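# Place the axle in the empty green saddle

## Task

Put the axle into the green saddle that is currently empty, leaving every other object standing where it started. The result must hold on its own, not because a robot is propping it up, and at the end the gripper must have released the axle and the arm must have backed away.

## Robot and tools

Robots: four identical i2rt Big YAM arms named arm1, arm2, arm3 and arm4. Each has six revolute joints, a two-finger gripper and a wrist camera. With joints 1 and 6 at 0 and the hand level and facing forward, the wrist camera rides on top of the hand looking toward the fingertips. Reach is roughly 1.0 m from the joint 1 axis. There is also a fixed room camera, cam_high.

Frames: one shared scene frame, origin on the floor, +z up. The hand point is midway between the fingertips; its z axis runs along the fingers and the fingers close along its y axis. Hand poses are computed from each robot's actual foot pose, which is never printed.

execute_actions(actions, cameras): actions is a list holding exactly one action, or empty (an empty list only returns state and images). The action is an object keyed by robot name ("arm1" to "arm4"); under each name put "joints", a map of absolute joint targets, not offsets. Keys and ranges: joint1_rad -2.879 to 2.879 rad (rotates the arm about its foot; positive is counter-clockwise seen from above; 0 points the way the foot faces); joint2_rad 0 to 3.141 (shoulder; 0 has the upper arm pointing back roughly level, increasing raises it then brings it forward); joint3_rad 0 to 3.019 (elbow; 0 is folded, positive opens); joint4_rad -1.692 to 1.57 (hand pitch; positive tilts fingers up); joint5_rad -1.57 to 1.57 (sideways hand swing; positive toward the arm's right); joint6_rad -2.094 to 2.094 (hand roll; positive is clockwise looking from behind the hand); gripper_m 0 to 0.093 metres, the fingertip gap. Arrival tolerances: ±0.045, ±0.14, ±0.09, ±0.055, ±0.03, ±0.035 rad and ±0.003 m respectively. Grip force is around 50 to 62 N per pad, lower on some units. All motions in one action start together but may finish at different moments; joints move at different speeds, so the hand can sweep a wide path between postures. An action runs at most 15 s. Any unknown key or out-of-range number rejects the whole call and nothing moves. Omitted joints or arms may keep driving toward earlier targets. cameras is a list of camera names (arm1_cam_wrist, arm2_cam_wrist, arm3_cam_wrist, arm4_cam_wrist, cam_high, or "all"); omitted, null or ["all"] gives all, [] gives none. Images come at the end of the call in the order listed on the "pictures" line.

wait(seconds): 0 to 10 s; commands nothing, the simulation continues, and it returns the same output as an empty execute_actions.

zoom_image(camera, region): enlarges part of that camera's most recent full image; region is [x0, y0, x1, y1] in pixels from the top-left corner, no larger than 504 by 504.

read_manual(section): returns only licence texts ("licences"); it moves nothing.

finished_scene(scene): pass the current scene's number to close it irreversibly once the goal is met and stable; the result reports success and may give a next task. If a call reports a stop, later movement calls and finished_scene in the same reply are skipped.

Results: joint_positions gives each joint's reading; gripper_m equals joint7 plus joint8. joint_status describes how each commanded motion ended. "off_target": halted short and may still be pushing. "contact_stop" or "time_out": the joint abandons its target and holds where it stopped, except that after time_out a joint may keep a target (the old one, or one within 0.375, 0.375, 0.113, 0.225, 0.075, 0.3 rad of its position for joints 1 to 6) and keep pushing, moving on if the path frees; on_its_own lists such joints, and its "held at" value is the target, not the position. Sending a joint its reported position relieves the push. "joint command not followed" (often with a "cause:" line) means a self- and inter-arm collision check blocked that arm's joint targets; its gripper command still runs, and named joints show "not_followed". Blocked targets may be retried with every later action until new targets pass. Empty calls never show this line. A target very close to the current position may produce no motion. Loaded joints sag over time. Joint torques are listed in joint order without the gripper; they include offsets, scale factors and noise, and are nonzero even in free air.

Motor heat: holding loads, even while you think, warms motors. MOTOR HOT appears from 85 °C; at 100 °C the arm and gripper go limp until cooled, reported as OVER-TEMPERATURE FAULT, and unmet keys read "limit_stop_at_motor_heat"; resend targets afterward. Heat partly carries into later scenes.

Timing: the simulation runs while you compose replies, with the robots holding their last command; shorter robot motion is better.

Avoid: a hard squeeze between two robots (fails the task and ends the run), hard collisions between arms (the collision check ignores fingers, gripper housings and wrist cameras and may react late), arms pushing steadily into things (they do not stop on contact), dropping or slamming objects, and knocking anything off the work area or onto the floor (task failure). Loose objects may occasionally get a brief nudge from outside.

Each tool is called in YAML: its name, and indented under it one key for each argument.

## Session

execute_actions:
  actions: []

Scene clock: 0.00 s.
Joint torques (N m, as the arm reports them, + toward a larger angle): no reading
Motor temperatures (°C, as the motors report them): arm1=[31 30 31 29 28 32] | arm2=[30 31 31 32 31 28] | arm3=[30 29 29 31 31 31] | arm4=[31 31 31 31 28 28]
arm1.joint_positions: joint1_rad=+0.839 joint2_rad=+0.582 joint3_rad=+1.334 joint4_rad=-1.527 joint5_rad=+0.011 joint6_rad=+0.060 gripper_m=+0.095
arm1.joint_status: not commanded
arm1.hand: x=-0.4974 y=+0.2178 z=+1.2483 quat_wxyz=(-0.366, -0.360, -0.847, +0.136) (m; scene frame)
arm2.joint_positions: joint1_rad=+0.685 joint2_rad=+0.546 joint3_rad=+1.423 joint4_rad=-1.244 joint5_rad=-0.134 joint6_rad=+0.117 gripper_m=+0.094
arm2.joint_status: not commanded
arm2.hand: x=-0.7876 y=-0.2041 z=+1.3592 quat_wxyz=(-0.171, +0.736, -0.369, -0.541) (m; scene frame)
arm3.joint_positions: joint1_rad=+0.835 joint2_rad=+0.448 joint3_rad=+1.331 joint4_rad=-1.504 joint5_rad=+0.136 joint6_rad=+0.231 gripper_m=+0.095
arm3.joint_status: not commanded
arm3.hand: x=+0.7298 y=+0.2240 z=+1.2765 quat_wxyz=(-0.423, -0.456, -0.763, +0.177) (m; scene frame)
arm4.joint_positions: joint1_rad=+0.818 joint2_rad=+0.480 joint3_rad=+1.415 joint4_rad=-1.178 joint5_rad=-0.205 joint6_rad=-0.220 gripper_m=+0.095
arm4.joint_status: not commanded
arm4.hand: x=+0.4864 y=-0.2502 z=+1.3791 quat_wxyz=(-0.216, +0.772, -0.148, -0.579) (m; scene frame)
pictures: arm1_cam_wrist, arm2_cam_wrist, arm3_cam_wrist, arm4_cam_wrist, cam_high
Images, in order (width x height): arm1_cam_wrist 504x504, arm2_cam_wrist 504x504, arm3_cam_wrist 504x504, arm4_cam_wrist 504x504, cam_high 896x504.

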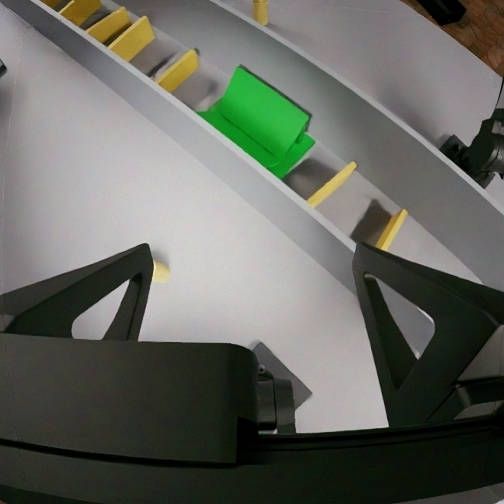

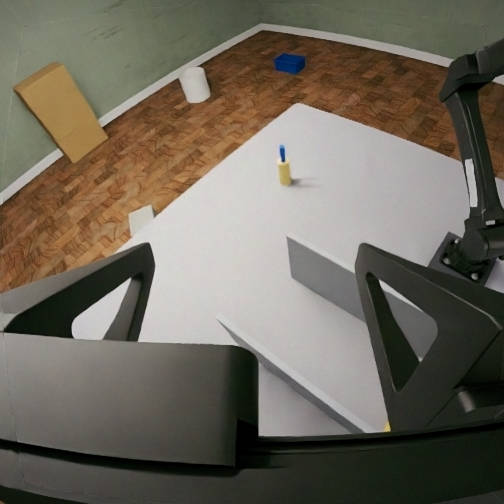

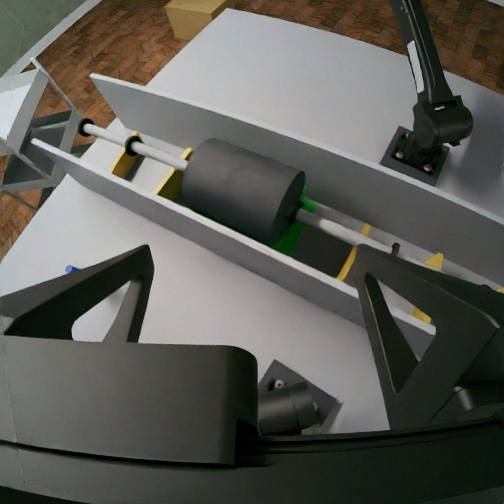

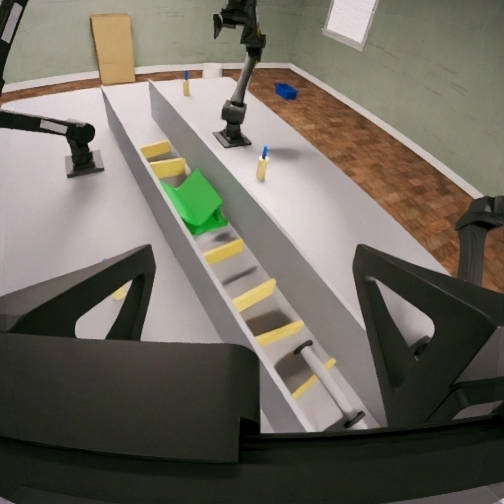

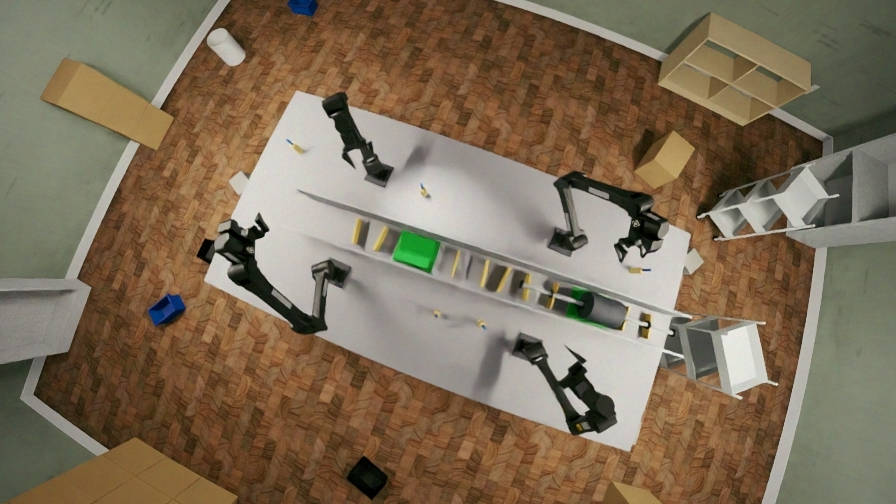

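zoom_image:
  camera: "cam_high"
  region: [280, 150, 720, 400]

zoom_image:
  camera: "arm3_cam_wrist"
  region: [0, 50, 504, 350]

Region (280, 150, 720, 400) of cam_high's 896x504 image, scaled by 1.145, with more detail than that image has; it fills the top 286 rows of this view, and the rest is white.

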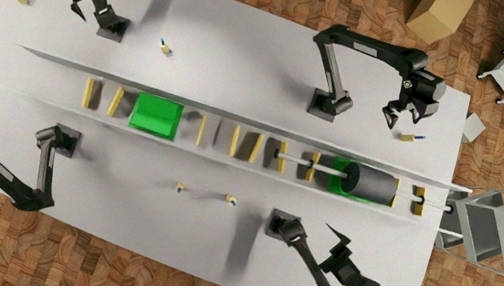

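Region (0, 50, 504, 350) of arm3_cam_wrist's 504x504 image, scaled by 1.000; it fills the top 300 rows of this view, and the rest is white.

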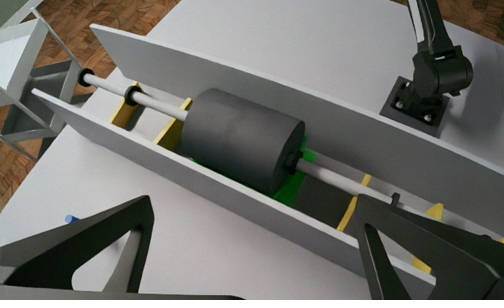

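execute_actions:
  actions:
    - {"arm4":{"joints":{"joint1_rad":0.0,"joint2_rad":1.04,"joint3_rad":1.27,"joint4_rad":-1.43,"joint5_rad":0,"joint6_rad":0}},"arm3":{"joints":{"joint1_rad":1.07,"joint2_rad":2.05,"joint3_rad":2.43,"joint4_rad":-1.58,"joint5_rad":0,"joint6_rad":0}},"arm2":{"joints":{"joint1_rad":-0.8,"joint2_rad":1.04,"joint3_rad":1.27,"joint4_rad":-1.43,"joint5_rad":0,"joint6_rad":0}}}

Scene clock: 71.27 s.
Joint torques (N m, as the arm reports them, + toward a larger angle): arm1=[ 0.29  4.11  9.23  2.6  -0.02  0.12] | arm2=[-0.16 -7.   11.16  0.28  0.04 -0.09] | arm3=[ -0.16 -23.25  13.62   0.15  -0.08  -0.16] | arm4=[ 0.27 -7.15  8.98  0.49  0.    0.19]
Motor temperatures (°C, as the motors report them): arm1=[31 30 37 29 28 32] | arm2=[30 32 35 32 31 28] | arm3=[30 30 32 31 31 31] | arm4=[31 31 36 31 28 28]
arm1.joint_positions: joint1_rad=+0.839 joint2_rad=+0.582 joint3_rad=+1.334 joint4_rad=-1.527 joint5_rad=+0.011 joint6_rad=+0.060 gripper_m=+0.095
arm1.joint_status: not commanded
arm1.hand: x=-0.4974 y=+0.2178 z=+1.2483 quat_wxyz=(-0.366, -0.360, -0.847, +0.136) (m; scene frame)
arm2.joint_positions: joint1_rad=-0.798 joint2_rad=+1.049 joint3_rad=+1.256 joint4_rad=-1.422 joint5_rad=-0.001 joint6_rad=+0.010 gripper_m=+0.094
arm2.joint_status: all done
arm2.hand: x=-0.3843 y=-0.1129 z=+1.1115 quat_wxyz=(-0.168, +0.355, -0.917, -0.067) (m; scene frame)
arm3.joint_positions: joint1_rad=+1.056 joint2_rad=+2.083 joint3_rad=+2.378 joint4_rad=-1.570 joint5_rad=+0.003 joint6_rad=+0.009 gripper_m=+0.095
arm3.joint_status: all done
arm3.hand: x=+1.2382 y=-0.0213 z=+1.0712 quat_wxyz=(-0.142, -0.274, -0.950, +0.037) (m; scene frame)
arm4.joint_positions: joint1_rad=+0.009 joint2_rad=+1.040 joint3_rad=+1.267 joint4_rad=-1.418 joint5_rad=+0.000 joint6_rad=-0.012 gripper_m=+0.095
arm4.joint_status: all done
arm4.hand: x=+0.6400 y=+0.0029 z=+1.1133 quat_wxyz=(-0.133, +0.699, -0.690, -0.133) (m; scene frame)
pictures: arm1_cam_wrist, arm2_cam_wrist, arm3_cam_wrist, arm4_cam_wrist, cam_high
Images, in order (width x height): arm1_cam_wrist 504x504, arm2_cam_wrist 504x504, arm3_cam_wrist 504x504, arm4_cam_wrist 504x504, cam_high 896x504.

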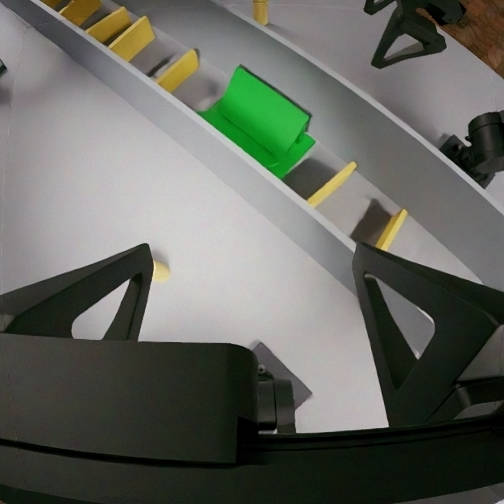

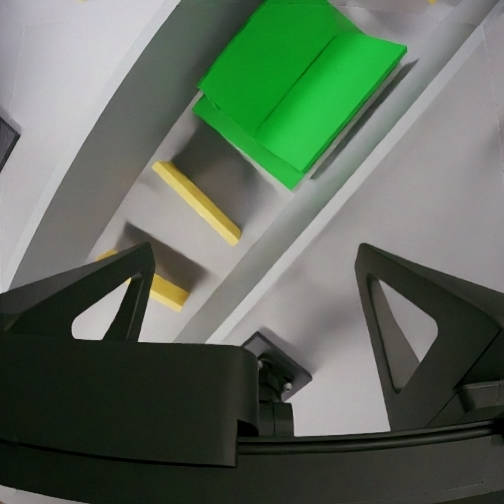

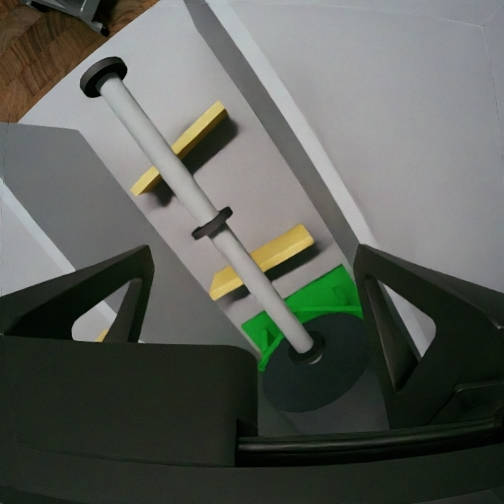

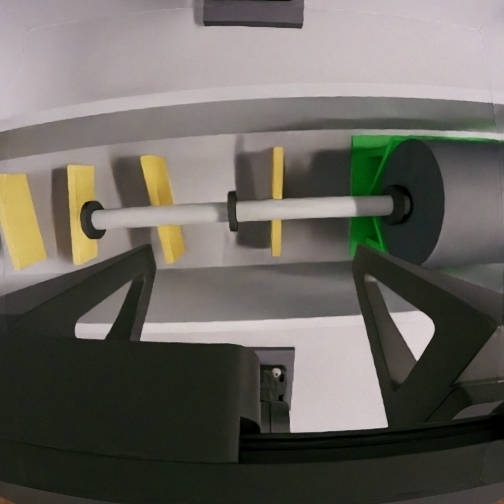

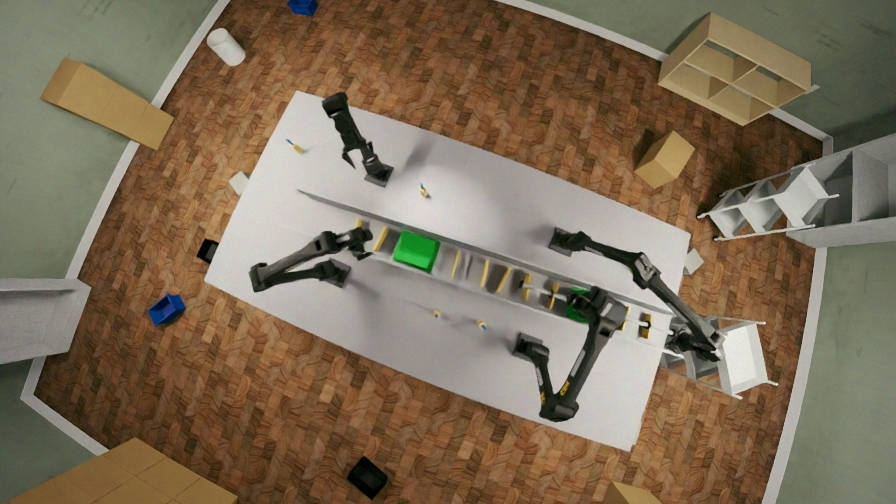

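execute_actions:
  actions:
    - {"arm4":{"joints":{"joint1_rad":-0.27,"joint2_rad":1.24,"joint3_rad":1.255,"joint4_rad":-1.52,"joint6_rad":-1.84}},"arm3":{"joints":{"joint1_rad":1.14,"joint2_rad":2.15,"joint3_rad":2.43,"joint4_rad":-1.41,"joint6_rad":-0.5}}}
  cameras: ["arm3_cam_wrist","arm4_cam_wrist"]

Scene clock: 118.60 s.
Joint torques (N m, as the arm reports them, + toward a larger angle): arm1=[ 0.31  4.08  9.23  2.6  -0.02  0.13] | arm2=[-0.15 -6.84 11.11  0.27  0.03 -0.1 ] | arm3=[ -1.49 -21.24  13.34   1.98  -0.1   -0.16] | arm4=[  0.92 -10.56   8.17  -0.14  -0.11  -0.09]
Motor temperatures (°C, as the motors report them): arm1=[31 30 37 29 28 32] | arm2=[30 32 37 32 31 29] | arm3=[30 33 36 31 31 31] | arm4=[31 32 38 31 28 28]
arm1.joint_positions: joint1_rad=+0.839 joint2_rad=+0.582 joint3_rad=+1.334 joint4_rad=-1.527 joint5_rad=+0.011 joint6_rad=+0.060 gripper_m=+0.095
arm1.joint_status: not commanded
arm1.hand: x=-0.4974 y=+0.2178 z=+1.2483 quat_wxyz=(-0.366, -0.360, -0.847, +0.136) (m; scene frame)
arm2.joint_positions: joint1_rad=-0.798 joint2_rad=+1.049 joint3_rad=+1.256 joint4_rad=-1.422 joint5_rad=-0.001 joint6_rad=+0.010 gripper_m=+0.094
arm2.joint_status: not commanded
arm2.hand: x=-0.3843 y=-0.1129 z=+1.1115 quat_wxyz=(-0.168, +0.355, -0.917, -0.067) (m; scene frame)
arm3.joint_positions: joint1_rad=+1.146 joint2_rad=+2.150 joint3_rad=+2.385 joint4_rad=-1.434 joint5_rad=+0.002 joint6_rad=-0.492 gripper_m=+0.095
arm3.joint_status: all done
arm3.hand: x=+1.3076 y=+0.0154 z=+1.0388 quat_wxyz=(-0.166, +0.014, -0.983, +0.082) (m; scene frame)
arm4.joint_positions: joint1_rad=-0.269 joint2_rad=+1.242 joint3_rad=+1.258 joint4_rad=-1.508 joint5_rad=+0.000 joint6_rad=-1.828 gripper_m=+0.095
arm4.joint_status: all done
arm4.hand: x=+0.7401 y=+0.0019 z=+1.0358 quat_wxyz=(-0.037, +0.999, -0.009, +0.010) (m; scene frame)
pictures: arm3_cam_wrist, arm4_cam_wrist
Images, in order (width x height): arm3_cam_wrist 504x504, arm4_cam_wrist 504x504.

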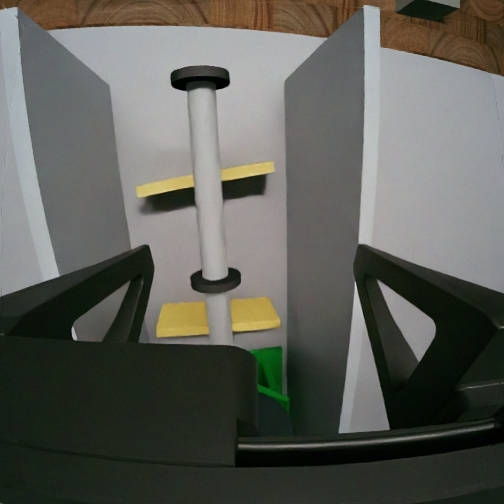

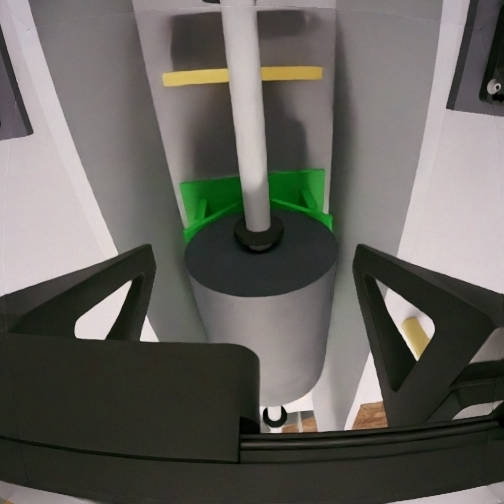

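execute_actions:
  actions:
    - {"arm4":{"joints":{"joint2_rad":1.29,"joint3_rad":0.975,"joint4_rad":-1.19}},"arm3":{"joints":{"joint1_rad":1.095,"joint2_rad":2.15,"joint3_rad":2.14,"joint4_rad":-1.29,"joint6_rad":-0.51}}}
  cameras: ["arm3_cam_wrist","arm4_cam_wrist"]

Scene clock: 132.03 s.
Joint torques (N m, as the arm reports them, + toward a larger angle): arm1=[ 0.29  4.07  9.22  2.6  -0.02  0.13] | arm2=[-0.23 -6.93 11.16  0.34  0.04 -0.09] | arm3=[ -1.71 -21.82  10.44   1.64  -0.06  -0.16] | arm4=[  0.95 -10.33   7.6    0.69  -0.12  -0.09]
Motor temperatures (°C, as the motors report them): arm1=[31 30 38 29 28 32] | arm2=[30 32 37 32 31 29] | arm3=[30 33 36 31 31 31] | arm4=[31 32 38 31 28 28]
arm1.joint_positions: joint1_rad=+0.839 joint2_rad=+0.582 joint3_rad=+1.334 joint4_rad=-1.527 joint5_rad=+0.011 joint6_rad=+0.060 gripper_m=+0.095
arm1.joint_status: not commanded
arm1.hand: x=-0.4974 y=+0.2178 z=+1.2483 quat_wxyz=(-0.366, -0.360, -0.847, +0.136) (m; scene frame)
arm2.joint_positions: joint1_rad=-0.798 joint2_rad=+1.049 joint3_rad=+1.256 joint4_rad=-1.422 joint5_rad=-0.001 joint6_rad=+0.010 gripper_m=+0.094
arm2.joint_status: not commanded
arm2.hand: x=-0.3843 y=-0.1129 z=+1.1115 quat_wxyz=(-0.168, +0.355, -0.917, -0.067) (m; scene frame)
arm3.joint_positions: joint1_rad=+1.099 joint2_rad=+2.158 joint3_rad=+2.125 joint4_rad=-1.310 joint5_rad=+0.002 joint6_rad=-0.501 gripper_m=+0.095
arm3.joint_status: all done
arm3.hand: x=+1.2730 y=-0.0044 z=+0.9237 quat_wxyz=(-0.101, -0.004, -0.994, +0.052) (m; scene frame)
arm4.joint_positions: joint1_rad=-0.269 joint2_rad=+1.290 joint3_rad=+0.979 joint4_rad=-1.203 joint5_rad=+0.000 joint6_rad=-1.829 gripper_m=+0.095
arm4.joint_status: all done
arm4.hand: x=+0.7384 y=-0.0037 z=+0.9147 quat_wxyz=(-0.026, +1.000, -0.009, +0.007) (m; scene frame)
pictures: arm3_cam_wrist, arm4_cam_wrist
Images, in order (width x height): arm3_cam_wrist 504x504, arm4_cam_wrist 504x504.

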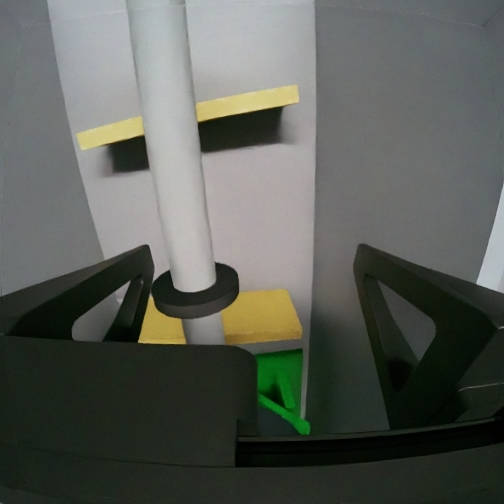

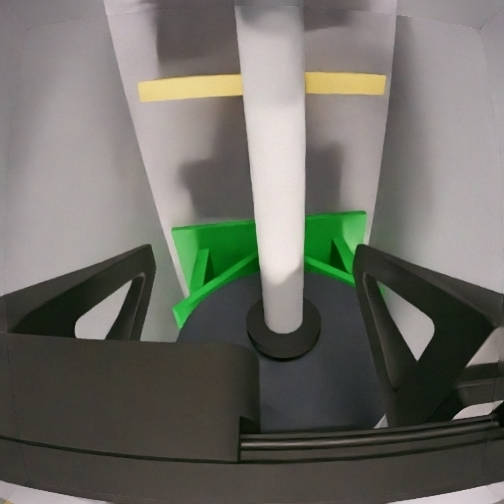

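execute_actions:
  actions:
    - {"arm4":{"joints":{"joint1_rad":-0.25,"joint2_rad":1.387,"joint3_rad":0.95,"joint4_rad":-1.06}},"arm3":{"joints":{"joint1_rad":1.15,"joint2_rad":2.095,"joint3_rad":1.93,"joint4_rad":-1.145,"joint6_rad":-0.46}}}
  cameras: ["arm3_cam_wrist","arm4_cam_wrist"]

Scene clock: 143.97 s.
Joint torques (N m, as the arm reports them, + toward a larger angle): arm1=[ 0.32  4.08  9.23  2.59 -0.02  0.13] | arm2=[-0.41 -6.93 11.13  0.32  0.04 -0.08] | arm3=[ -0.53 -22.39  10.17   1.54  -0.05   0.01] | arm4=[  2.4  -11.97   6.95   0.7   -0.11  -0.08]
Motor temperatures (°C, as the motors report them): arm1=[31 30 38 29 28 32] | arm2=[30 32 37 32 31 29] | arm3=[30 33 36 31 31 31] | arm4=[31 32 37 31 28 28]
arm1.joint_positions: joint1_rad=+0.839 joint2_rad=+0.582 joint3_rad=+1.334 joint4_rad=-1.527 joint5_rad=+0.011 joint6_rad=+0.060 gripper_m=+0.095
arm1.joint_status: not commanded
arm1.hand: x=-0.4974 y=+0.2178 z=+1.2483 quat_wxyz=(-0.366, -0.360, -0.847, +0.136) (m; scene frame)
arm2.joint_positions: joint1_rad=-0.798 joint2_rad=+1.049 joint3_rad=+1.256 joint4_rad=-1.422 joint5_rad=-0.001 joint6_rad=+0.010 gripper_m=+0.094
arm2.joint_status: not commanded
arm2.hand: x=-0.3843 y=-0.1129 z=+1.1115 quat_wxyz=(-0.168, +0.355, -0.917, -0.067) (m; scene frame)
arm3.joint_positions: joint1_rad=+1.145 joint2_rad=+2.120 joint3_rad=+1.917 joint4_rad=-1.165 joint5_rad=+0.002 joint6_rad=-0.469 gripper_m=+0.095
arm3.joint_status: all done
arm3.hand: x=+1.2670 y=+0.0365 z=+0.8686 quat_wxyz=(-0.092, +0.003, -0.995, +0.043) (m; scene frame)
arm4.joint_positions: joint1_rad=-0.266 joint2_rad=+1.388 joint3_rad=+0.959 joint4_rad=-1.073 joint5_rad=+0.000 joint6_rad=-1.829 gripper_m=+0.095
arm4.joint_status: all done
arm4.hand: x=+0.7441 y=+0.0200 z=+0.8752 quat_wxyz=(-0.032, +0.999, -0.008, +0.009) (m; scene frame)
pictures: arm3_cam_wrist, arm4_cam_wrist
Images, in order (width x height): arm3_cam_wrist 504x504, arm4_cam_wrist 504x504.

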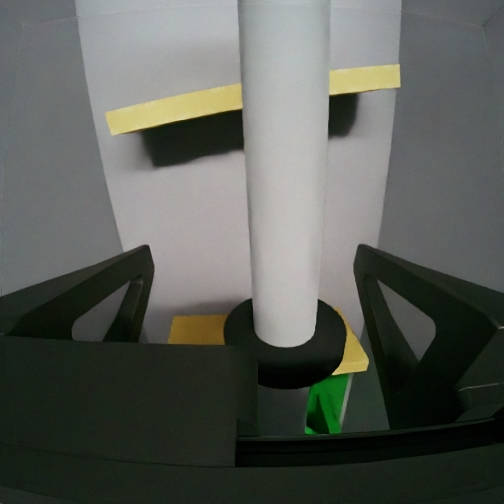

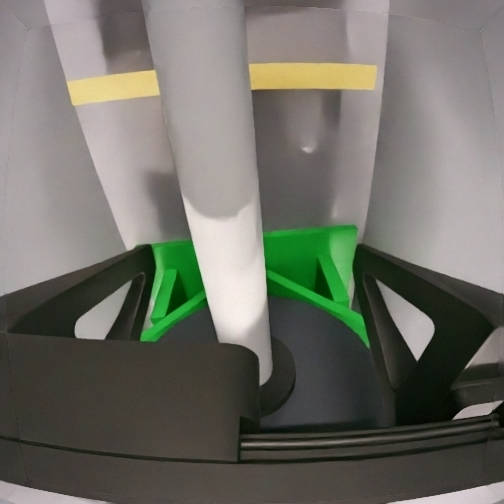

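execute_actions:
  actions:
    - {"arm4":{"joints":{"joint3_rad":0.925,"joint4_rad":-1.1,"gripper_m":0.06}},"arm3":{"joints":{"joint1_rad":1.115,"gripper_m":0.06}}}
  cameras: []

execute_actions:
  actions:
    - {"arm4":{"joints":{"gripper_m":0.0}},"arm3":{"joints":{"gripper_m":0.0}}}
  cameras: ["arm3_cam_wrist","arm4_cam_wrist"]

Scene clock: 151.13 s.
Joint torques (N m, as the arm reports them, + toward a larger angle): arm1=[ 0.3   4.08  9.23  2.59 -0.02  0.12] | arm2=[-0.21 -6.77 11.16  0.3   0.04 -0.1 ] | arm3=[ -0.74 -23.1   10.16   1.17  -0.11   0.  ] | arm4=[  2.33 -11.59   6.62  -0.2   -0.11  -0.09]
Motor temperatures (°C, as the motors report them): arm1=[31 30 38 29 28 32] | arm2=[30 32 37 32 31 29] | arm3=[30 33 35 31 31 31] | arm4=[31 32 37 31 28 28]
arm1.joint_positions: joint1_rad=+0.839 joint2_rad=+0.582 joint3_rad=+1.334 joint4_rad=-1.527 joint5_rad=+0.011 joint6_rad=+0.060 gripper_m=+0.095
arm1.joint_status: not commanded
arm1.hand: x=-0.4974 y=+0.2178 z=+1.2483 quat_wxyz=(-0.366, -0.360, -0.847, +0.136) (m; scene frame)
arm2.joint_positions: joint1_rad=-0.798 joint2_rad=+1.049 joint3_rad=+1.256 joint4_rad=-1.422 joint5_rad=-0.001 joint6_rad=+0.010 gripper_m=+0.094
arm2.joint_status: not commanded
arm2.hand: x=-0.3843 y=-0.1129 z=+1.1115 quat_wxyz=(-0.168, +0.355, -0.917, -0.067) (m; scene frame)
arm3.joint_positions: joint1_rad=+1.123 joint2_rad=+2.120 joint3_rad=+1.917 joint4_rad=-1.157 joint5_rad=+0.003 joint6_rad=-0.469 gripper_m=+0.060
arm3.joint_status: all done
arm3.hand: x=+1.2615 y=+0.0215 z=+0.8692 quat_wxyz=(-0.095, -0.008, -0.994, +0.046) (m; scene frame)
arm4.joint_positions: joint1_rad=-0.266 joint2_rad=+1.388 joint3_rad=+0.935 joint4_rad=-1.089 joint5_rad=+0.000 joint6_rad=-1.829 gripper_m=+0.060
arm4.joint_status: all done
arm4.hand: x=+0.7404 y=+0.0068 z=+0.8666 quat_wxyz=(-0.013, +1.000, -0.007, +0.003) (m; scene frame)
pictures: none
No camera images: the call's "cameras" was empty. Leave "cameras" out to get every camera's image.

Scene clock: 151.77 s.
Joint torques (N m, as the arm reports them, + toward a larger angle): arm1=[ 0.31  4.09  9.21  2.6  -0.02  0.13] | arm2=[-0.1  -6.89 11.15  0.29  0.05 -0.09] | arm3=[ -1.57 -23.48  10.17   1.21   0.16  -0.02] | arm4=[  2.11 -11.76   6.62  -0.71  -0.13   0.4 ]
Motor temperatures (°C, as the motors report them): arm1=[31 30 38 29 28 32] | arm2=[30 32 37 32 31 29] | arm3=[30 33 35 31 31 31] | arm4=[31 32 37 31 28 28]
arm1.joint_positions: joint1_rad=+0.839 joint2_rad=+0.582 joint3_rad=+1.334 joint4_rad=-1.527 joint5_rad=+0.011 joint6_rad=+0.060 gripper_m=+0.095
arm1.joint_status: not commanded
arm1.hand: x=-0.4974 y=+0.2178 z=+1.2483 quat_wxyz=(-0.366, -0.360, -0.847, +0.136) (m; scene frame)
arm2.joint_positions: joint1_rad=-0.798 joint2_rad=+1.049 joint3_rad=+1.256 joint4_rad=-1.422 joint5_rad=-0.001 joint6_rad=+0.010 gripper_m=+0.094
arm2.joint_status: not commanded
arm2.hand: x=-0.3843 y=-0.1129 z=+1.1115 quat_wxyz=(-0.168, +0.355, -0.917, -0.067) (m; scene frame)
arm3.joint_positions: joint1_rad=+1.123 joint2_rad=+2.120 joint3_rad=+1.917 joint4_rad=-1.157 joint5_rad=-0.005 joint6_rad=-0.468 gripper_m=+0.048
arm3.joint_status: gripper_m off_target (ended at +0.048, target +0.000)
arm3.hand: x=+1.2621 y=+0.0229 z=+0.8690 quat_wxyz=(-0.096, -0.008, -0.994, +0.042) (m; scene frame)
arm4.joint_positions: joint1_rad=-0.263 joint2_rad=+1.388 joint3_rad=+0.937 joint4_rad=-1.073 joint5_rad=+0.000 joint6_rad=-1.870 gripper_m=+0.024
arm4.joint_status: gripper_m off_target (ended at +0.024, target +0.000)
arm4.hand: x=+0.7402 y=+0.0115 z=+0.8670 quat_wxyz=(-0.021, +1.000, +0.015, +0.006) (m; scene frame)
pictures: arm3_cam_wrist, arm4_cam_wrist
Images, in order (width x height): arm3_cam_wrist 504x504, arm4_cam_wrist 504x504.

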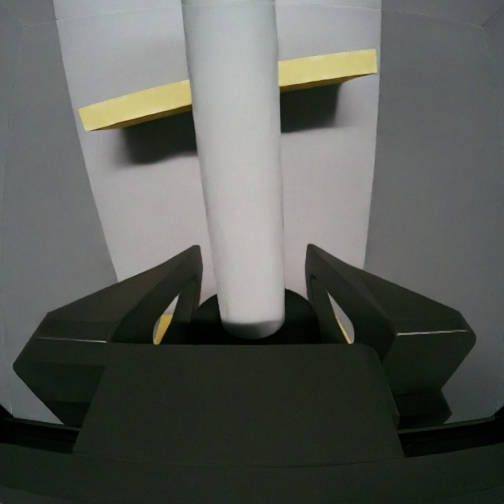

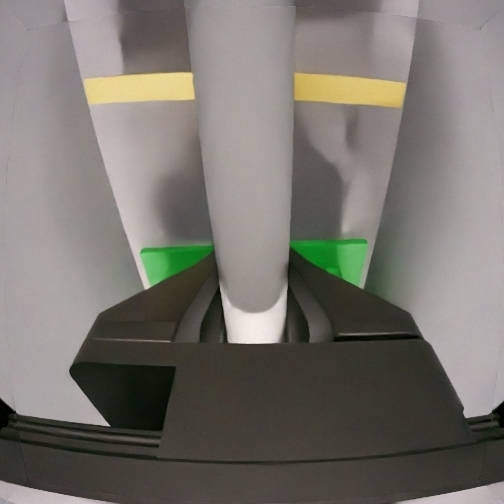

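execute_actions:
  actions:
    - {"arm3":{"joints":{"gripper_m":0.07}}}
  cameras: []

execute_actions:
  actions:
    - {"arm3":{"joints":{"joint1_rad":1.155,"joint2_rad":2.2,"joint3_rad":2.17,"joint4_rad":-1.275}}}
  cameras: ["arm3_cam_wrist"]

Scene clock: 158.47 s.
Joint torques (N m, as the arm reports them, + toward a larger angle): arm1=[ 0.3   4.12  9.22  2.59 -0.02  0.13] | arm2=[-0.08 -6.72 11.11  0.32  0.03 -0.08] | arm3=[ -0.95 -22.99  10.16   1.17   0.11   0.  ] | arm4=[  2.07 -11.74   6.6   -0.72  -0.1    0.41]
Motor temperatures (°C, as the motors report them): arm1=[31 30 38 29 28 32] | arm2=[30 32 37 32 31 29] | arm3=[30 33 35 31 32 31] | arm4=[31 32 37 31 28 28]
arm1.joint_positions: joint1_rad=+0.839 joint2_rad=+0.582 joint3_rad=+1.334 joint4_rad=-1.527 joint5_rad=+0.011 joint6_rad=+0.060 gripper_m=+0.095
arm1.joint_status: not commanded
arm1.hand: x=-0.4974 y=+0.2178 z=+1.2483 quat_wxyz=(-0.366, -0.360, -0.847, +0.136) (m; scene frame)
arm2.joint_positions: joint1_rad=-0.798 joint2_rad=+1.049 joint3_rad=+1.256 joint4_rad=-1.422 joint5_rad=-0.001 joint6_rad=+0.010 gripper_m=+0.094
arm2.joint_status: not commanded
arm2.hand: x=-0.3843 y=-0.1129 z=+1.1115 quat_wxyz=(-0.168, +0.355, -0.917, -0.067) (m; scene frame)
arm3.joint_positions: joint1_rad=+1.123 joint2_rad=+2.120 joint3_rad=+1.917 joint4_rad=-1.157 joint5_rad=-0.003 joint6_rad=-0.468 gripper_m=+0.070
arm3.joint_status: all done
arm3.hand: x=+1.2619 y=+0.0226 z=+0.8690 quat_wxyz=(-0.096, -0.008, -0.994, +0.043) (m; scene frame)
arm4.joint_positions: joint1_rad=-0.263 joint2_rad=+1.388 joint3_rad=+0.937 joint4_rad=-1.073 joint5_rad=+0.000 joint6_rad=-1.871 gripper_m=+0.024
arm4.joint_status: not commanded
arm4.hand: x=+0.7401 y=+0.0115 z=+0.8670 quat_wxyz=(-0.021, +1.000, +0.015, +0.006) (m; scene frame)
pictures: none
No camera images: the call's "cameras" was empty. Leave "cameras" out to get every camera's image.

Scene clock: 159.43 s.
Joint torques (N m, as the arm reports them, + toward a larger angle): arm1=[ 0.3   4.05  9.22  2.59 -0.02  0.13] | arm2=[ 0.03 -6.68 11.14  0.28  0.04 -0.1 ] | arm3=[  0.08 -21.84  13.17  -0.03   0.09   0.07] | arm4=[  2.05 -11.72   6.6   -0.71  -0.1    0.41]
Motor temperatures (°C, as the motors report them): arm1=[31 30 38 29 28 32] | arm2=[30 32 37 32 31 29] | arm3=[30 33 36 31 32 31] | arm4=[31 32 37 31 28 28]
arm1.joint_positions: joint1_rad=+0.839 joint2_rad=+0.582 joint3_rad=+1.334 joint4_rad=-1.527 joint5_rad=+0.011 joint6_rad=+0.060 gripper_m=+0.095
arm1.joint_status: not commanded
arm1.hand: x=-0.4974 y=+0.2178 z=+1.2483 quat_wxyz=(-0.366, -0.360, -0.847, +0.136) (m; scene frame)
arm2.joint_positions: joint1_rad=-0.798 joint2_rad=+1.049 joint3_rad=+1.256 joint4_rad=-1.422 joint5_rad=-0.001 joint6_rad=+0.010 gripper_m=+0.094
arm2.joint_status: not commanded
arm2.hand: x=-0.3843 y=-0.1129 z=+1.1115 quat_wxyz=(-0.168, +0.355, -0.917, -0.067) (m; scene frame)
arm3.joint_positions: joint1_rad=+1.142 joint2_rad=+2.199 joint3_rad=+2.123 joint4_rad=-1.259 joint5_rad=-0.003 joint6_rad=-0.468 gripper_m=+0.070
arm3.joint_status: all done
arm3.hand: x=+1.2992 y=+0.0186 z=+0.8978 quat_wxyz=(-0.108, +0.001, -0.993, +0.048) (m; scene frame)
arm4.joint_positions: joint1_rad=-0.263 joint2_rad=+1.388 joint3_rad=+0.937 joint4_rad=-1.073 joint5_rad=+0.000 joint6_rad=-1.871 gripper_m=+0.024
arm4.joint_status: not commanded
arm4.hand: x=+0.7401 y=+0.0115 z=+0.8670 quat_wxyz=(-0.021, +1.000, +0.015, +0.006) (m; scene frame)
pictures: arm3_cam_wrist
Images, in order (width x height): arm3_cam_wrist 504x504.

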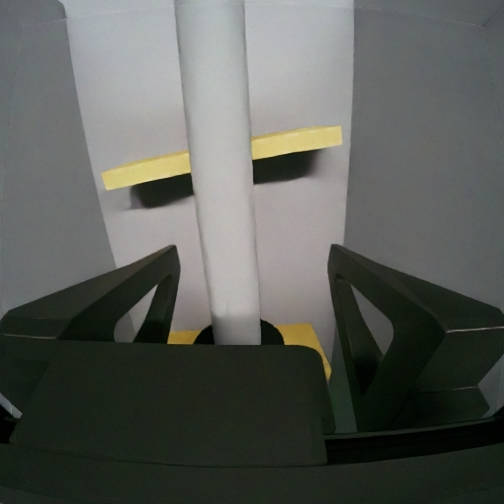

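Lower ~0.022 and shift +y a bit.

execute_actions:
  actions:
    - {"arm3":{"joints":{"joint1_rad":1.17,"joint2_rad":2.232,"joint4_rad":-1.22}}}
  cameras: []

execute_actions:
  actions:
    - {"arm3":{"joints":{"gripper_m":0}}}
  cameras: ["arm3_cam_wrist"]

Scene clock: 165.40 s.
Joint torques (N m, as the arm reports them, + toward a larger angle): arm1=[ 0.29  4.08  9.22  2.6  -0.02  0.13] | arm2=[-0.05 -6.91 11.15  0.35  0.04 -0.09] | arm3=[ -0.32 -21.43  13.07   1.84   0.09   0.01] | arm4=[  2.09 -11.76   6.6   -0.7   -0.1    0.41]
Motor temperatures (°C, as the motors report them): arm1=[31 30 38 29 28 32] | arm2=[30 32 37 32 31 29] | arm3=[30 33 36 31 32 31] | arm4=[31 32 37 31 28 28]
arm1.joint_positions: joint1_rad=+0.839 joint2_rad=+0.582 joint3_rad=+1.334 joint4_rad=-1.527 joint5_rad=+0.011 joint6_rad=+0.060 gripper_m=+0.095
arm1.joint_status: not commanded
arm1.hand: x=-0.4974 y=+0.2178 z=+1.2483 quat_wxyz=(-0.366, -0.360, -0.847, +0.136) (m; scene frame)
arm2.joint_positions: joint1_rad=-0.798 joint2_rad=+1.049 joint3_rad=+1.256 joint4_rad=-1.422 joint5_rad=-0.001 joint6_rad=+0.010 gripper_m=+0.094
arm2.joint_status: not commanded
arm2.hand: x=-0.3843 y=-0.1129 z=+1.1115 quat_wxyz=(-0.168, +0.355, -0.917, -0.067) (m; scene frame)
arm3.joint_positions: joint1_rad=+1.156 joint2_rad=+2.218 joint3_rad=+2.123 joint4_rad=-1.241 joint5_rad=-0.003 joint6_rad=-0.468 gripper_m=+0.070
arm3.joint_status: all done
arm3.hand: x=+1.3072 y=+0.0257 z=+0.8849 quat_wxyz=(-0.108, +0.008, -0.993, +0.047) (m; scene frame)
arm4.joint_positions: joint1_rad=-0.263 joint2_rad=+1.388 joint3_rad=+0.937 joint4_rad=-1.073 joint5_rad=+0.000 joint6_rad=-1.871 gripper_m=+0.024
arm4.joint_status: not commanded
arm4.hand: x=+0.7401 y=+0.0115 z=+0.8670 quat_wxyz=(-0.021, +1.000, +0.015, +0.006) (m; scene frame)
pictures: none
No camera images: the call's "cameras" was empty. Leave "cameras" out to get every camera's image.

Scene clock: 166.07 s.
Joint torques (N m, as the arm reports them, + toward a larger angle): arm1=[ 0.3   4.1   9.22  2.59 -0.02  0.13] | arm2=[-0.15 -6.71 11.1   0.28  0.04 -0.08] | arm3=[  0.3  -21.87  13.11   1.82   0.16   0.08] | arm4=[  2.08 -11.84   6.6   -0.74  -0.11   0.42]
Motor temperatures (°C, as the motors report them): arm1=[31 30 38 29 28 32] | arm2=[30 32 37 32 31 29] | arm3=[30 33 36 31 32 31] | arm4=[31 32 37 31 28 28]
arm1.joint_positions: joint1_rad=+0.839 joint2_rad=+0.582 joint3_rad=+1.334 joint4_rad=-1.527 joint5_rad=+0.011 joint6_rad=+0.060 gripper_m=+0.095
arm1.joint_status: not commanded
arm1.hand: x=-0.4974 y=+0.2178 z=+1.2483 quat_wxyz=(-0.366, -0.360, -0.847, +0.136) (m; scene frame)
arm2.joint_positions: joint1_rad=-0.798 joint2_rad=+1.049 joint3_rad=+1.256 joint4_rad=-1.422 joint5_rad=-0.001 joint6_rad=+0.010 gripper_m=+0.094
arm2.joint_status: not commanded
arm2.hand: x=-0.3843 y=-0.1129 z=+1.1115 quat_wxyz=(-0.168, +0.355, -0.917, -0.067) (m; scene frame)
arm3.joint_positions: joint1_rad=+1.158 joint2_rad=+2.218 joint3_rad=+2.123 joint4_rad=-1.241 joint5_rad=-0.005 joint6_rad=-0.474 gripper_m=+0.024
arm3.joint_status: gripper_m off_target (ended at +0.024, target +0.000)
arm3.hand: x=+1.3081 y=+0.0276 z=+0.8849 quat_wxyz=(-0.108, +0.012, -0.993, +0.046) (m; scene frame)
arm4.joint_positions: joint1_rad=-0.263 joint2_rad=+1.389 joint3_rad=+0.937 joint4_rad=-1.072 joint5_rad=+0.000 joint6_rad=-1.872 gripper_m=+0.023
arm4.joint_status: not commanded
arm4.hand: x=+0.7402 y=+0.0118 z=+0.8668 quat_wxyz=(-0.022, +1.000, +0.016, +0.006) (m; scene frame)
pictures: arm3_cam_wrist
Images, in order (width x height): arm3_cam_wrist 504x504.

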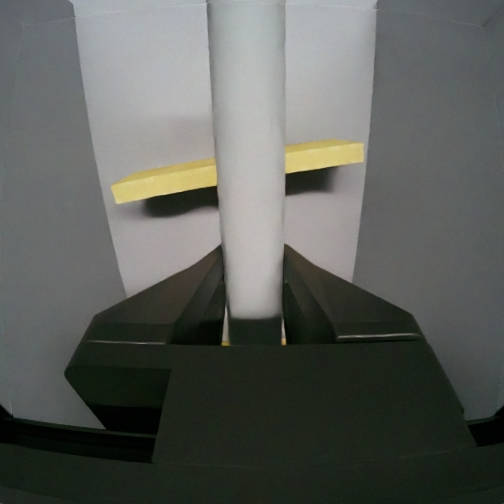

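execute_actions:
  actions:
    - {"arm4":{"joints":{"joint2_rad":1.31,"joint3_rad":1.08,"joint4_rad":-1.27,"joint6_rad":-1.86}},"arm3":{"joints":{"joint2_rad":2.2,"joint3_rad":2.37,"joint4_rad":-1.44}}}
  cameras: ["arm3_cam_wrist","arm4_cam_wrist"]

Scene clock: 173.33 s.
Joint torques (N m, as the arm reports them, + toward a larger angle): arm1=[ 0.31  4.07  9.23  2.6  -0.02  0.13] | arm2=[-0.14 -7.04 11.13  0.35  0.04 -0.09] | arm3=[ -0.09 -25.14  15.46  -0.05  -0.43   0.2 ] | arm4=[  1.96 -13.65  12.59  -1.    -0.63   0.45]
Motor temperatures (°C, as the motors report them): arm1=[31 30 38 29 28 32] | arm2=[30 32 37 32 31 29] | arm3=[30 33 37 31 32 31] | arm4=[31 32 37 31 28 28]
arm1.joint_positions: joint1_rad=+0.839 joint2_rad=+0.582 joint3_rad=+1.334 joint4_rad=-1.527 joint5_rad=+0.011 joint6_rad=+0.060 gripper_m=+0.095
arm1.joint_status: not commanded
arm1.hand: x=-0.4974 y=+0.2178 z=+1.2483 quat_wxyz=(-0.366, -0.360, -0.847, +0.136) (m; scene frame)
arm2.joint_positions: joint1_rad=-0.798 joint2_rad=+1.049 joint3_rad=+1.256 joint4_rad=-1.422 joint5_rad=-0.001 joint6_rad=+0.010 gripper_m=+0.094
arm2.joint_status: not commanded
arm2.hand: x=-0.3843 y=-0.1129 z=+1.1115 quat_wxyz=(-0.168, +0.355, -0.917, -0.067) (m; scene frame)
arm3.joint_positions: joint1_rad=+1.158 joint2_rad=+2.232 joint3_rad=+2.299 joint4_rad=-1.429 joint5_rad=+0.011 joint6_rad=-0.485 gripper_m=+0.024
arm3.joint_status: all done
arm3.hand: x=+1.3051 y=+0.0254 z=+0.9412 quat_wxyz=(-0.092, +0.017, -0.994, +0.048) (m; scene frame)
arm4.joint_positions: joint1_rad=-0.261 joint2_rad=+1.339 joint3_rad=+1.011 joint4_rad=-1.238 joint5_rad=+0.013 joint6_rad=-1.894 gripper_m=+0.023
arm4.joint_status: all done
arm4.hand: x=+0.7390 y=+0.0005 z=+0.9100 quat_wxyz=(+0.000, +1.000, +0.028, +0.007) (m; scene frame)
pictures: arm3_cam_wrist, arm4_cam_wrist
Images, in order (width x height): arm3_cam_wrist 504x504, arm4_cam_wrist 504x504.

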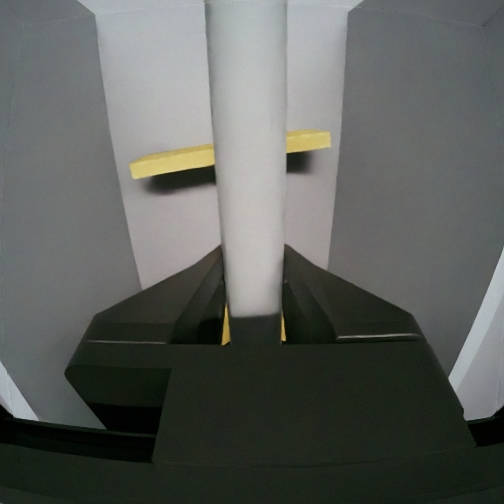

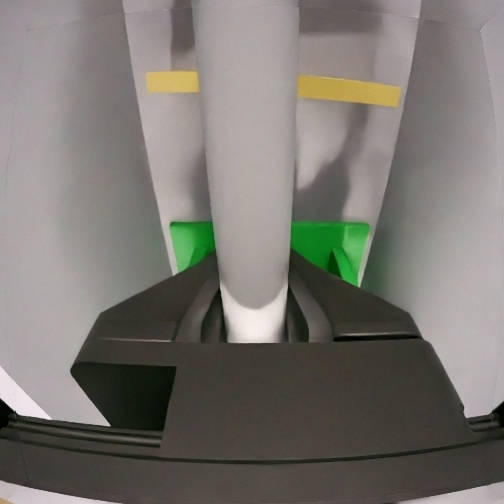

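execute_actions:
  actions:
    - {"arm4":{"joints":{"joint2_rad":1.245,"joint3_rad":1.31,"joint4_rad":-1.48}},"arm3":{"joints":{"joint2_rad":2.165,"joint3_rad":2.545,"joint4_rad":-1.54}}}
  cameras: ["cam_high","arm4_cam_wrist"]

Scene clock: 181.83 s.
Joint torques (N m, as the arm reports them, + toward a larger angle): arm1=[ 0.31  4.09  9.23  2.59 -0.02  0.13] | arm2=[-0.13 -6.83 11.07  0.32  0.05 -0.11] | arm3=[ -0.09 -26.    15.21   0.92  -0.24   0.16] | arm4=[  1.72 -14.8   14.73  -0.29  -0.45   0.34]
Motor temperatures (°C, as the motors report them): arm1=[31 30 39 29 28 32] | arm2=[30 32 37 32 31 29] | arm3=[30 34 38 31 32 31] | arm4=[31 32 41 31 28 28]
arm1.joint_positions: joint1_rad=+0.839 joint2_rad=+0.582 joint3_rad=+1.334 joint4_rad=-1.527 joint5_rad=+0.011 joint6_rad=+0.060 gripper_m=+0.095
arm1.joint_status: not commanded
arm1.hand: x=-0.4974 y=+0.2178 z=+1.2483 quat_wxyz=(-0.366, -0.360, -0.847, +0.136) (m; scene frame)
arm2.joint_positions: joint1_rad=-0.798 joint2_rad=+1.049 joint3_rad=+1.256 joint4_rad=-1.422 joint5_rad=-0.001 joint6_rad=+0.010 gripper_m=+0.094
arm2.joint_status: not commanded
arm2.hand: x=-0.3843 y=-0.1129 z=+1.1115 quat_wxyz=(-0.168, +0.355, -0.917, -0.067) (m; scene frame)
arm3.joint_positions: joint1_rad=+1.158 joint2_rad=+2.206 joint3_rad=+2.475 joint4_rad=-1.547 joint5_rad=+0.006 joint6_rad=-0.481 gripper_m=+0.024
arm3.joint_status: all done
arm3.hand: x=+1.3055 y=+0.0255 z=+1.0298 quat_wxyz=(-0.131, +0.015, -0.989, +0.065) (m; scene frame)
arm4.joint_positions: joint1_rad=-0.258 joint2_rad=+1.287 joint3_rad=+1.219 joint4_rad=-1.466 joint5_rad=+0.009 joint6_rad=-1.885 gripper_m=+0.023
arm4.joint_status: joint3_rad time_out (moved +0.207 of +0.299); the others done
arm4.on_its_own: joint3_rad reads +1.219 and still pushes toward +1.310 since a time_out
arm4.hand: x=+0.7392 y=+0.0080 z=+1.0054 quat_wxyz=(-0.015, +1.000, +0.024, +0.009) (m; scene frame)
pictures: arm4_cam_wrist, cam_high
Images, in order (width x height): arm4_cam_wrist 504x504, cam_high 896x504.

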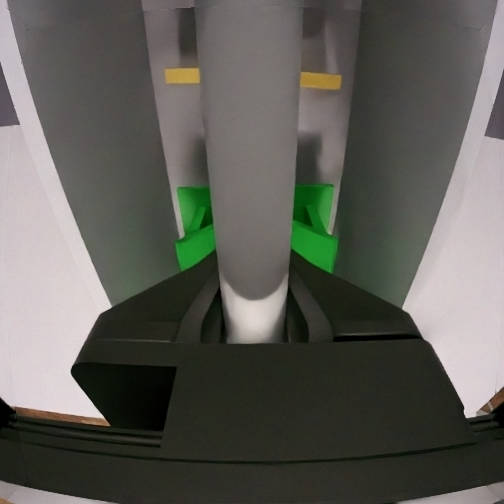

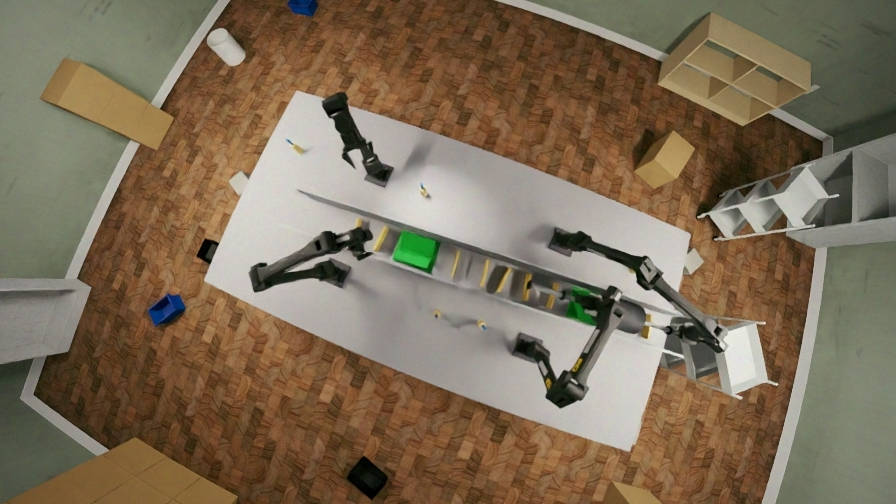

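execute_actions:
  actions:
    - {"arm4":{"joints":{"joint1_rad":0.21,"joint2_rad":1.22,"joint3_rad":1.295,"joint4_rad":-1.46,"joint6_rad":-1.41}},"arm3":{"joints":{"joint1_rad":1.02,"joint2_rad":1.76,"joint3_rad":1.92,"joint4_rad":-1.47,"joint6_rad":-0.58}},"arm2":{"joints":{"joint1_rad":-1.02,"joint2_rad":2.03,"joint3_rad":2.435,"joint4_rad":-1.54,"joint6_rad":0.57}}}
  cameras: ["cam_high","arm3_cam_wrist","arm4_cam_wrist"]

Scene clock: 208.40 s.
Joint torques (N m, as the arm reports them, + toward a larger angle): arm1=[ 0.32  4.09  9.22  2.59 -0.02  0.13] | arm2=[  0.45 -23.65  13.82   0.59   0.09   0.11] | arm3=[ -0.69 -19.58  11.1    1.2    0.16   0.05] | arm4=[  1.27 -14.58  13.78   0.47   0.19   0.06]
Motor temperatures (°C, as the motors report them): arm1=[31 30 39 29 28 32] | arm2=[30 32 38 32 31 29] | arm3=[30 35 40 31 32 31] | arm4=[31 33 49 31 28 28]
arm1.joint_positions: joint1_rad=+0.839 joint2_rad=+0.582 joint3_rad=+1.334 joint4_rad=-1.527 joint5_rad=+0.011 joint6_rad=+0.060 gripper_m=+0.095
arm1.joint_status: not commanded
arm1.hand: x=-0.4974 y=+0.2178 z=+1.2483 quat_wxyz=(-0.366, -0.360, -0.847, +0.136) (m; scene frame)
arm2.joint_positions: joint1_rad=-1.024 joint2_rad=+2.037 joint3_rad=+2.384 joint4_rad=-1.537 joint5_rad=-0.001 joint6_rad=+0.560 gripper_m=+0.094
arm2.joint_status: all done
arm2.hand: x=-0.0323 y=-0.0016 z=+1.1133 quat_wxyz=(-0.165, -0.019, -0.981, -0.100) (m; scene frame)
arm3.joint_positions: joint1_rad=+1.011 joint2_rad=+1.785 joint3_rad=+1.896 joint4_rad=-1.481 joint5_rad=-0.007 joint6_rad=-0.590 gripper_m=+0.024
arm3.joint_status: all done
arm3.hand: x=+1.1340 y=+0.0133 z=+1.0552 quat_wxyz=(-0.087, -0.003, -0.995, +0.050) (m; scene frame)
arm4.joint_positions: joint1_rad=+0.207 joint2_rad=+1.264 joint3_rad=+1.219 joint4_rad=-1.466 joint5_rad=-0.008 joint6_rad=-1.411 gripper_m=+0.023
arm4.joint_status: all done
arm4.hand: x=+0.5658 y=+0.0113 z=+1.0136 quat_wxyz=(-0.028, +0.999, +0.020, -0.010) (m; scene frame)
pictures: arm3_cam_wrist, arm4_cam_wrist, cam_high
Images, in order (width x height): arm3_cam_wrist 504x504, arm4_cam_wrist 504x504, cam_high 896x504.

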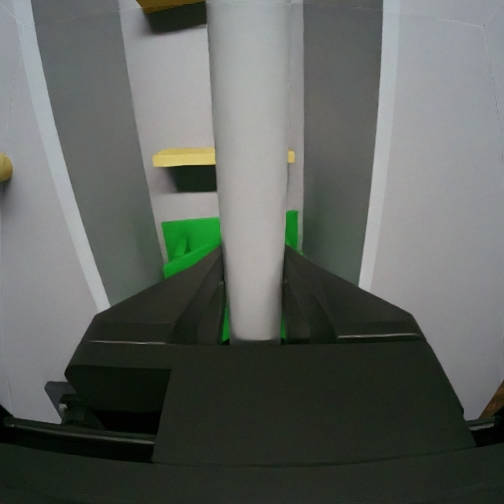

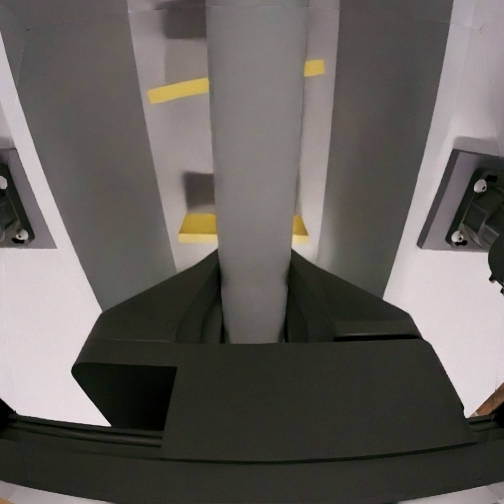

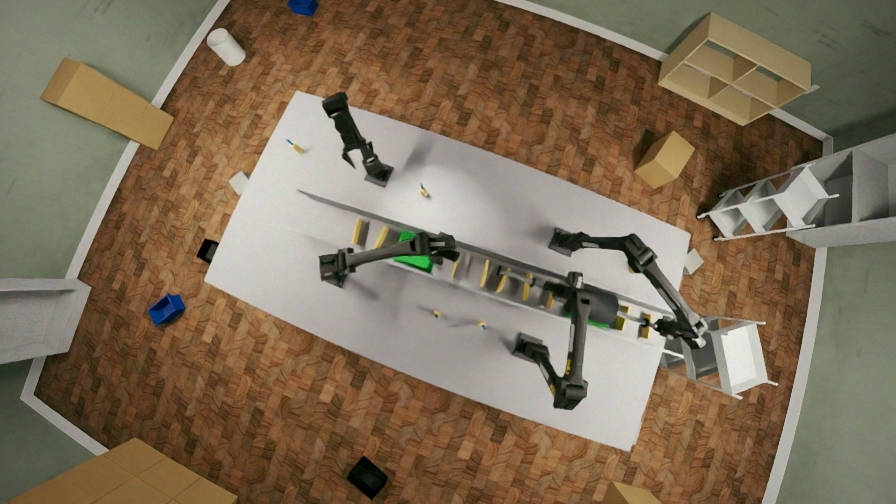

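execute_actions:
  actions:
    - {"arm4":{"joints":{"joint1_rad":0.61,"joint2_rad":1.40,"joint3_rad":1.455,"joint4_rad":-1.45,"joint6_rad":-1.01}},"arm3":{"joints":{"joint1_rad":0.838,"joint2_rad":1.41,"joint3_rad":1.45,"joint4_rad":-1.38,"joint6_rad":-0.775}}}
  cameras: []

execute_actions:
  actions:
    - {"arm4":{"joints":{"joint1_rad":0.865,"joint2_rad":1.67,"joint3_rad":1.78,"joint4_rad":-1.51,"joint6_rad":-0.75}},"arm3":{"joints":{"joint1_rad":0.52,"joint2_rad":1.165,"joint3_rad":1.22,"joint4_rad":-1.41,"joint6_rad":-1.09}}}

Scene clock: 217.13 s.
Joint torques (N m, as the arm reports them, + toward a larger angle): arm1=[ 0.3   4.07  9.23  2.59 -0.02  0.13] | arm2=[  0.44 -23.49  13.72   0.49   0.08   0.12] | arm3=[  0.07 -12.17  10.74   0.86   0.02   0.14] | arm4=[  1.   -18.19  15.58   0.18   0.01   0.27]
Motor temperatures (°C, as the motors report them): arm1=[31 30 39 29 28 32] | arm2=[30 33 39 32 31 29] | arm3=[30 34 39 31 32 31] | arm4=[31 33 50 31 28 28]
arm1.joint_positions: joint1_rad=+0.839 joint2_rad=+0.582 joint3_rad=+1.334 joint4_rad=-1.527 joint5_rad=+0.011 joint6_rad=+0.060 gripper_m=+0.095
arm1.joint_status: not commanded
arm1.hand: x=-0.4974 y=+0.2178 z=+1.2483 quat_wxyz=(-0.366, -0.360, -0.847, +0.136) (m; scene frame)
arm2.joint_positions: joint1_rad=-1.024 joint2_rad=+2.037 joint3_rad=+2.384 joint4_rad=-1.537 joint5_rad=-0.001 joint6_rad=+0.560 gripper_m=+0.094
arm2.joint_status: not commanded
arm2.hand: x=-0.0323 y=-0.0016 z=+1.1133 quat_wxyz=(-0.165, -0.019, -0.981, -0.100) (m; scene frame)
arm3.joint_positions: joint1_rad=+0.825 joint2_rad=+1.421 joint3_rad=+1.431 joint4_rad=-1.391 joint5_rad=-0.002 joint6_rad=-0.796 gripper_m=+0.024
arm3.joint_status: all done
arm3.hand: x=+0.9659 y=+0.0231 z=+1.0446 quat_wxyz=(-0.069, +0.007, -0.996, +0.063) (m; scene frame)
arm4.joint_positions: joint1_rad=+0.611 joint2_rad=+1.445 joint3_rad=+1.352 joint4_rad=-1.448 joint5_rad=-0.003 joint6_rad=-1.029 gripper_m=+0.023
arm4.joint_status: joint3_rad time_out (moved +0.133 of +0.236); the others done
arm4.on_its_own: joint3_rad reads +1.352 and still pushes toward +1.455 since a time_out
arm4.hand: x=+0.3962 y=+0.0037 z=+0.9977 quat_wxyz=(-0.010, +0.999, +0.031, -0.010) (m; scene frame)
pictures: none
No camera images: the call's "cameras" was empty. Leave "cameras" out to get every camera's image.

not run: a stop came earlier in this reply.


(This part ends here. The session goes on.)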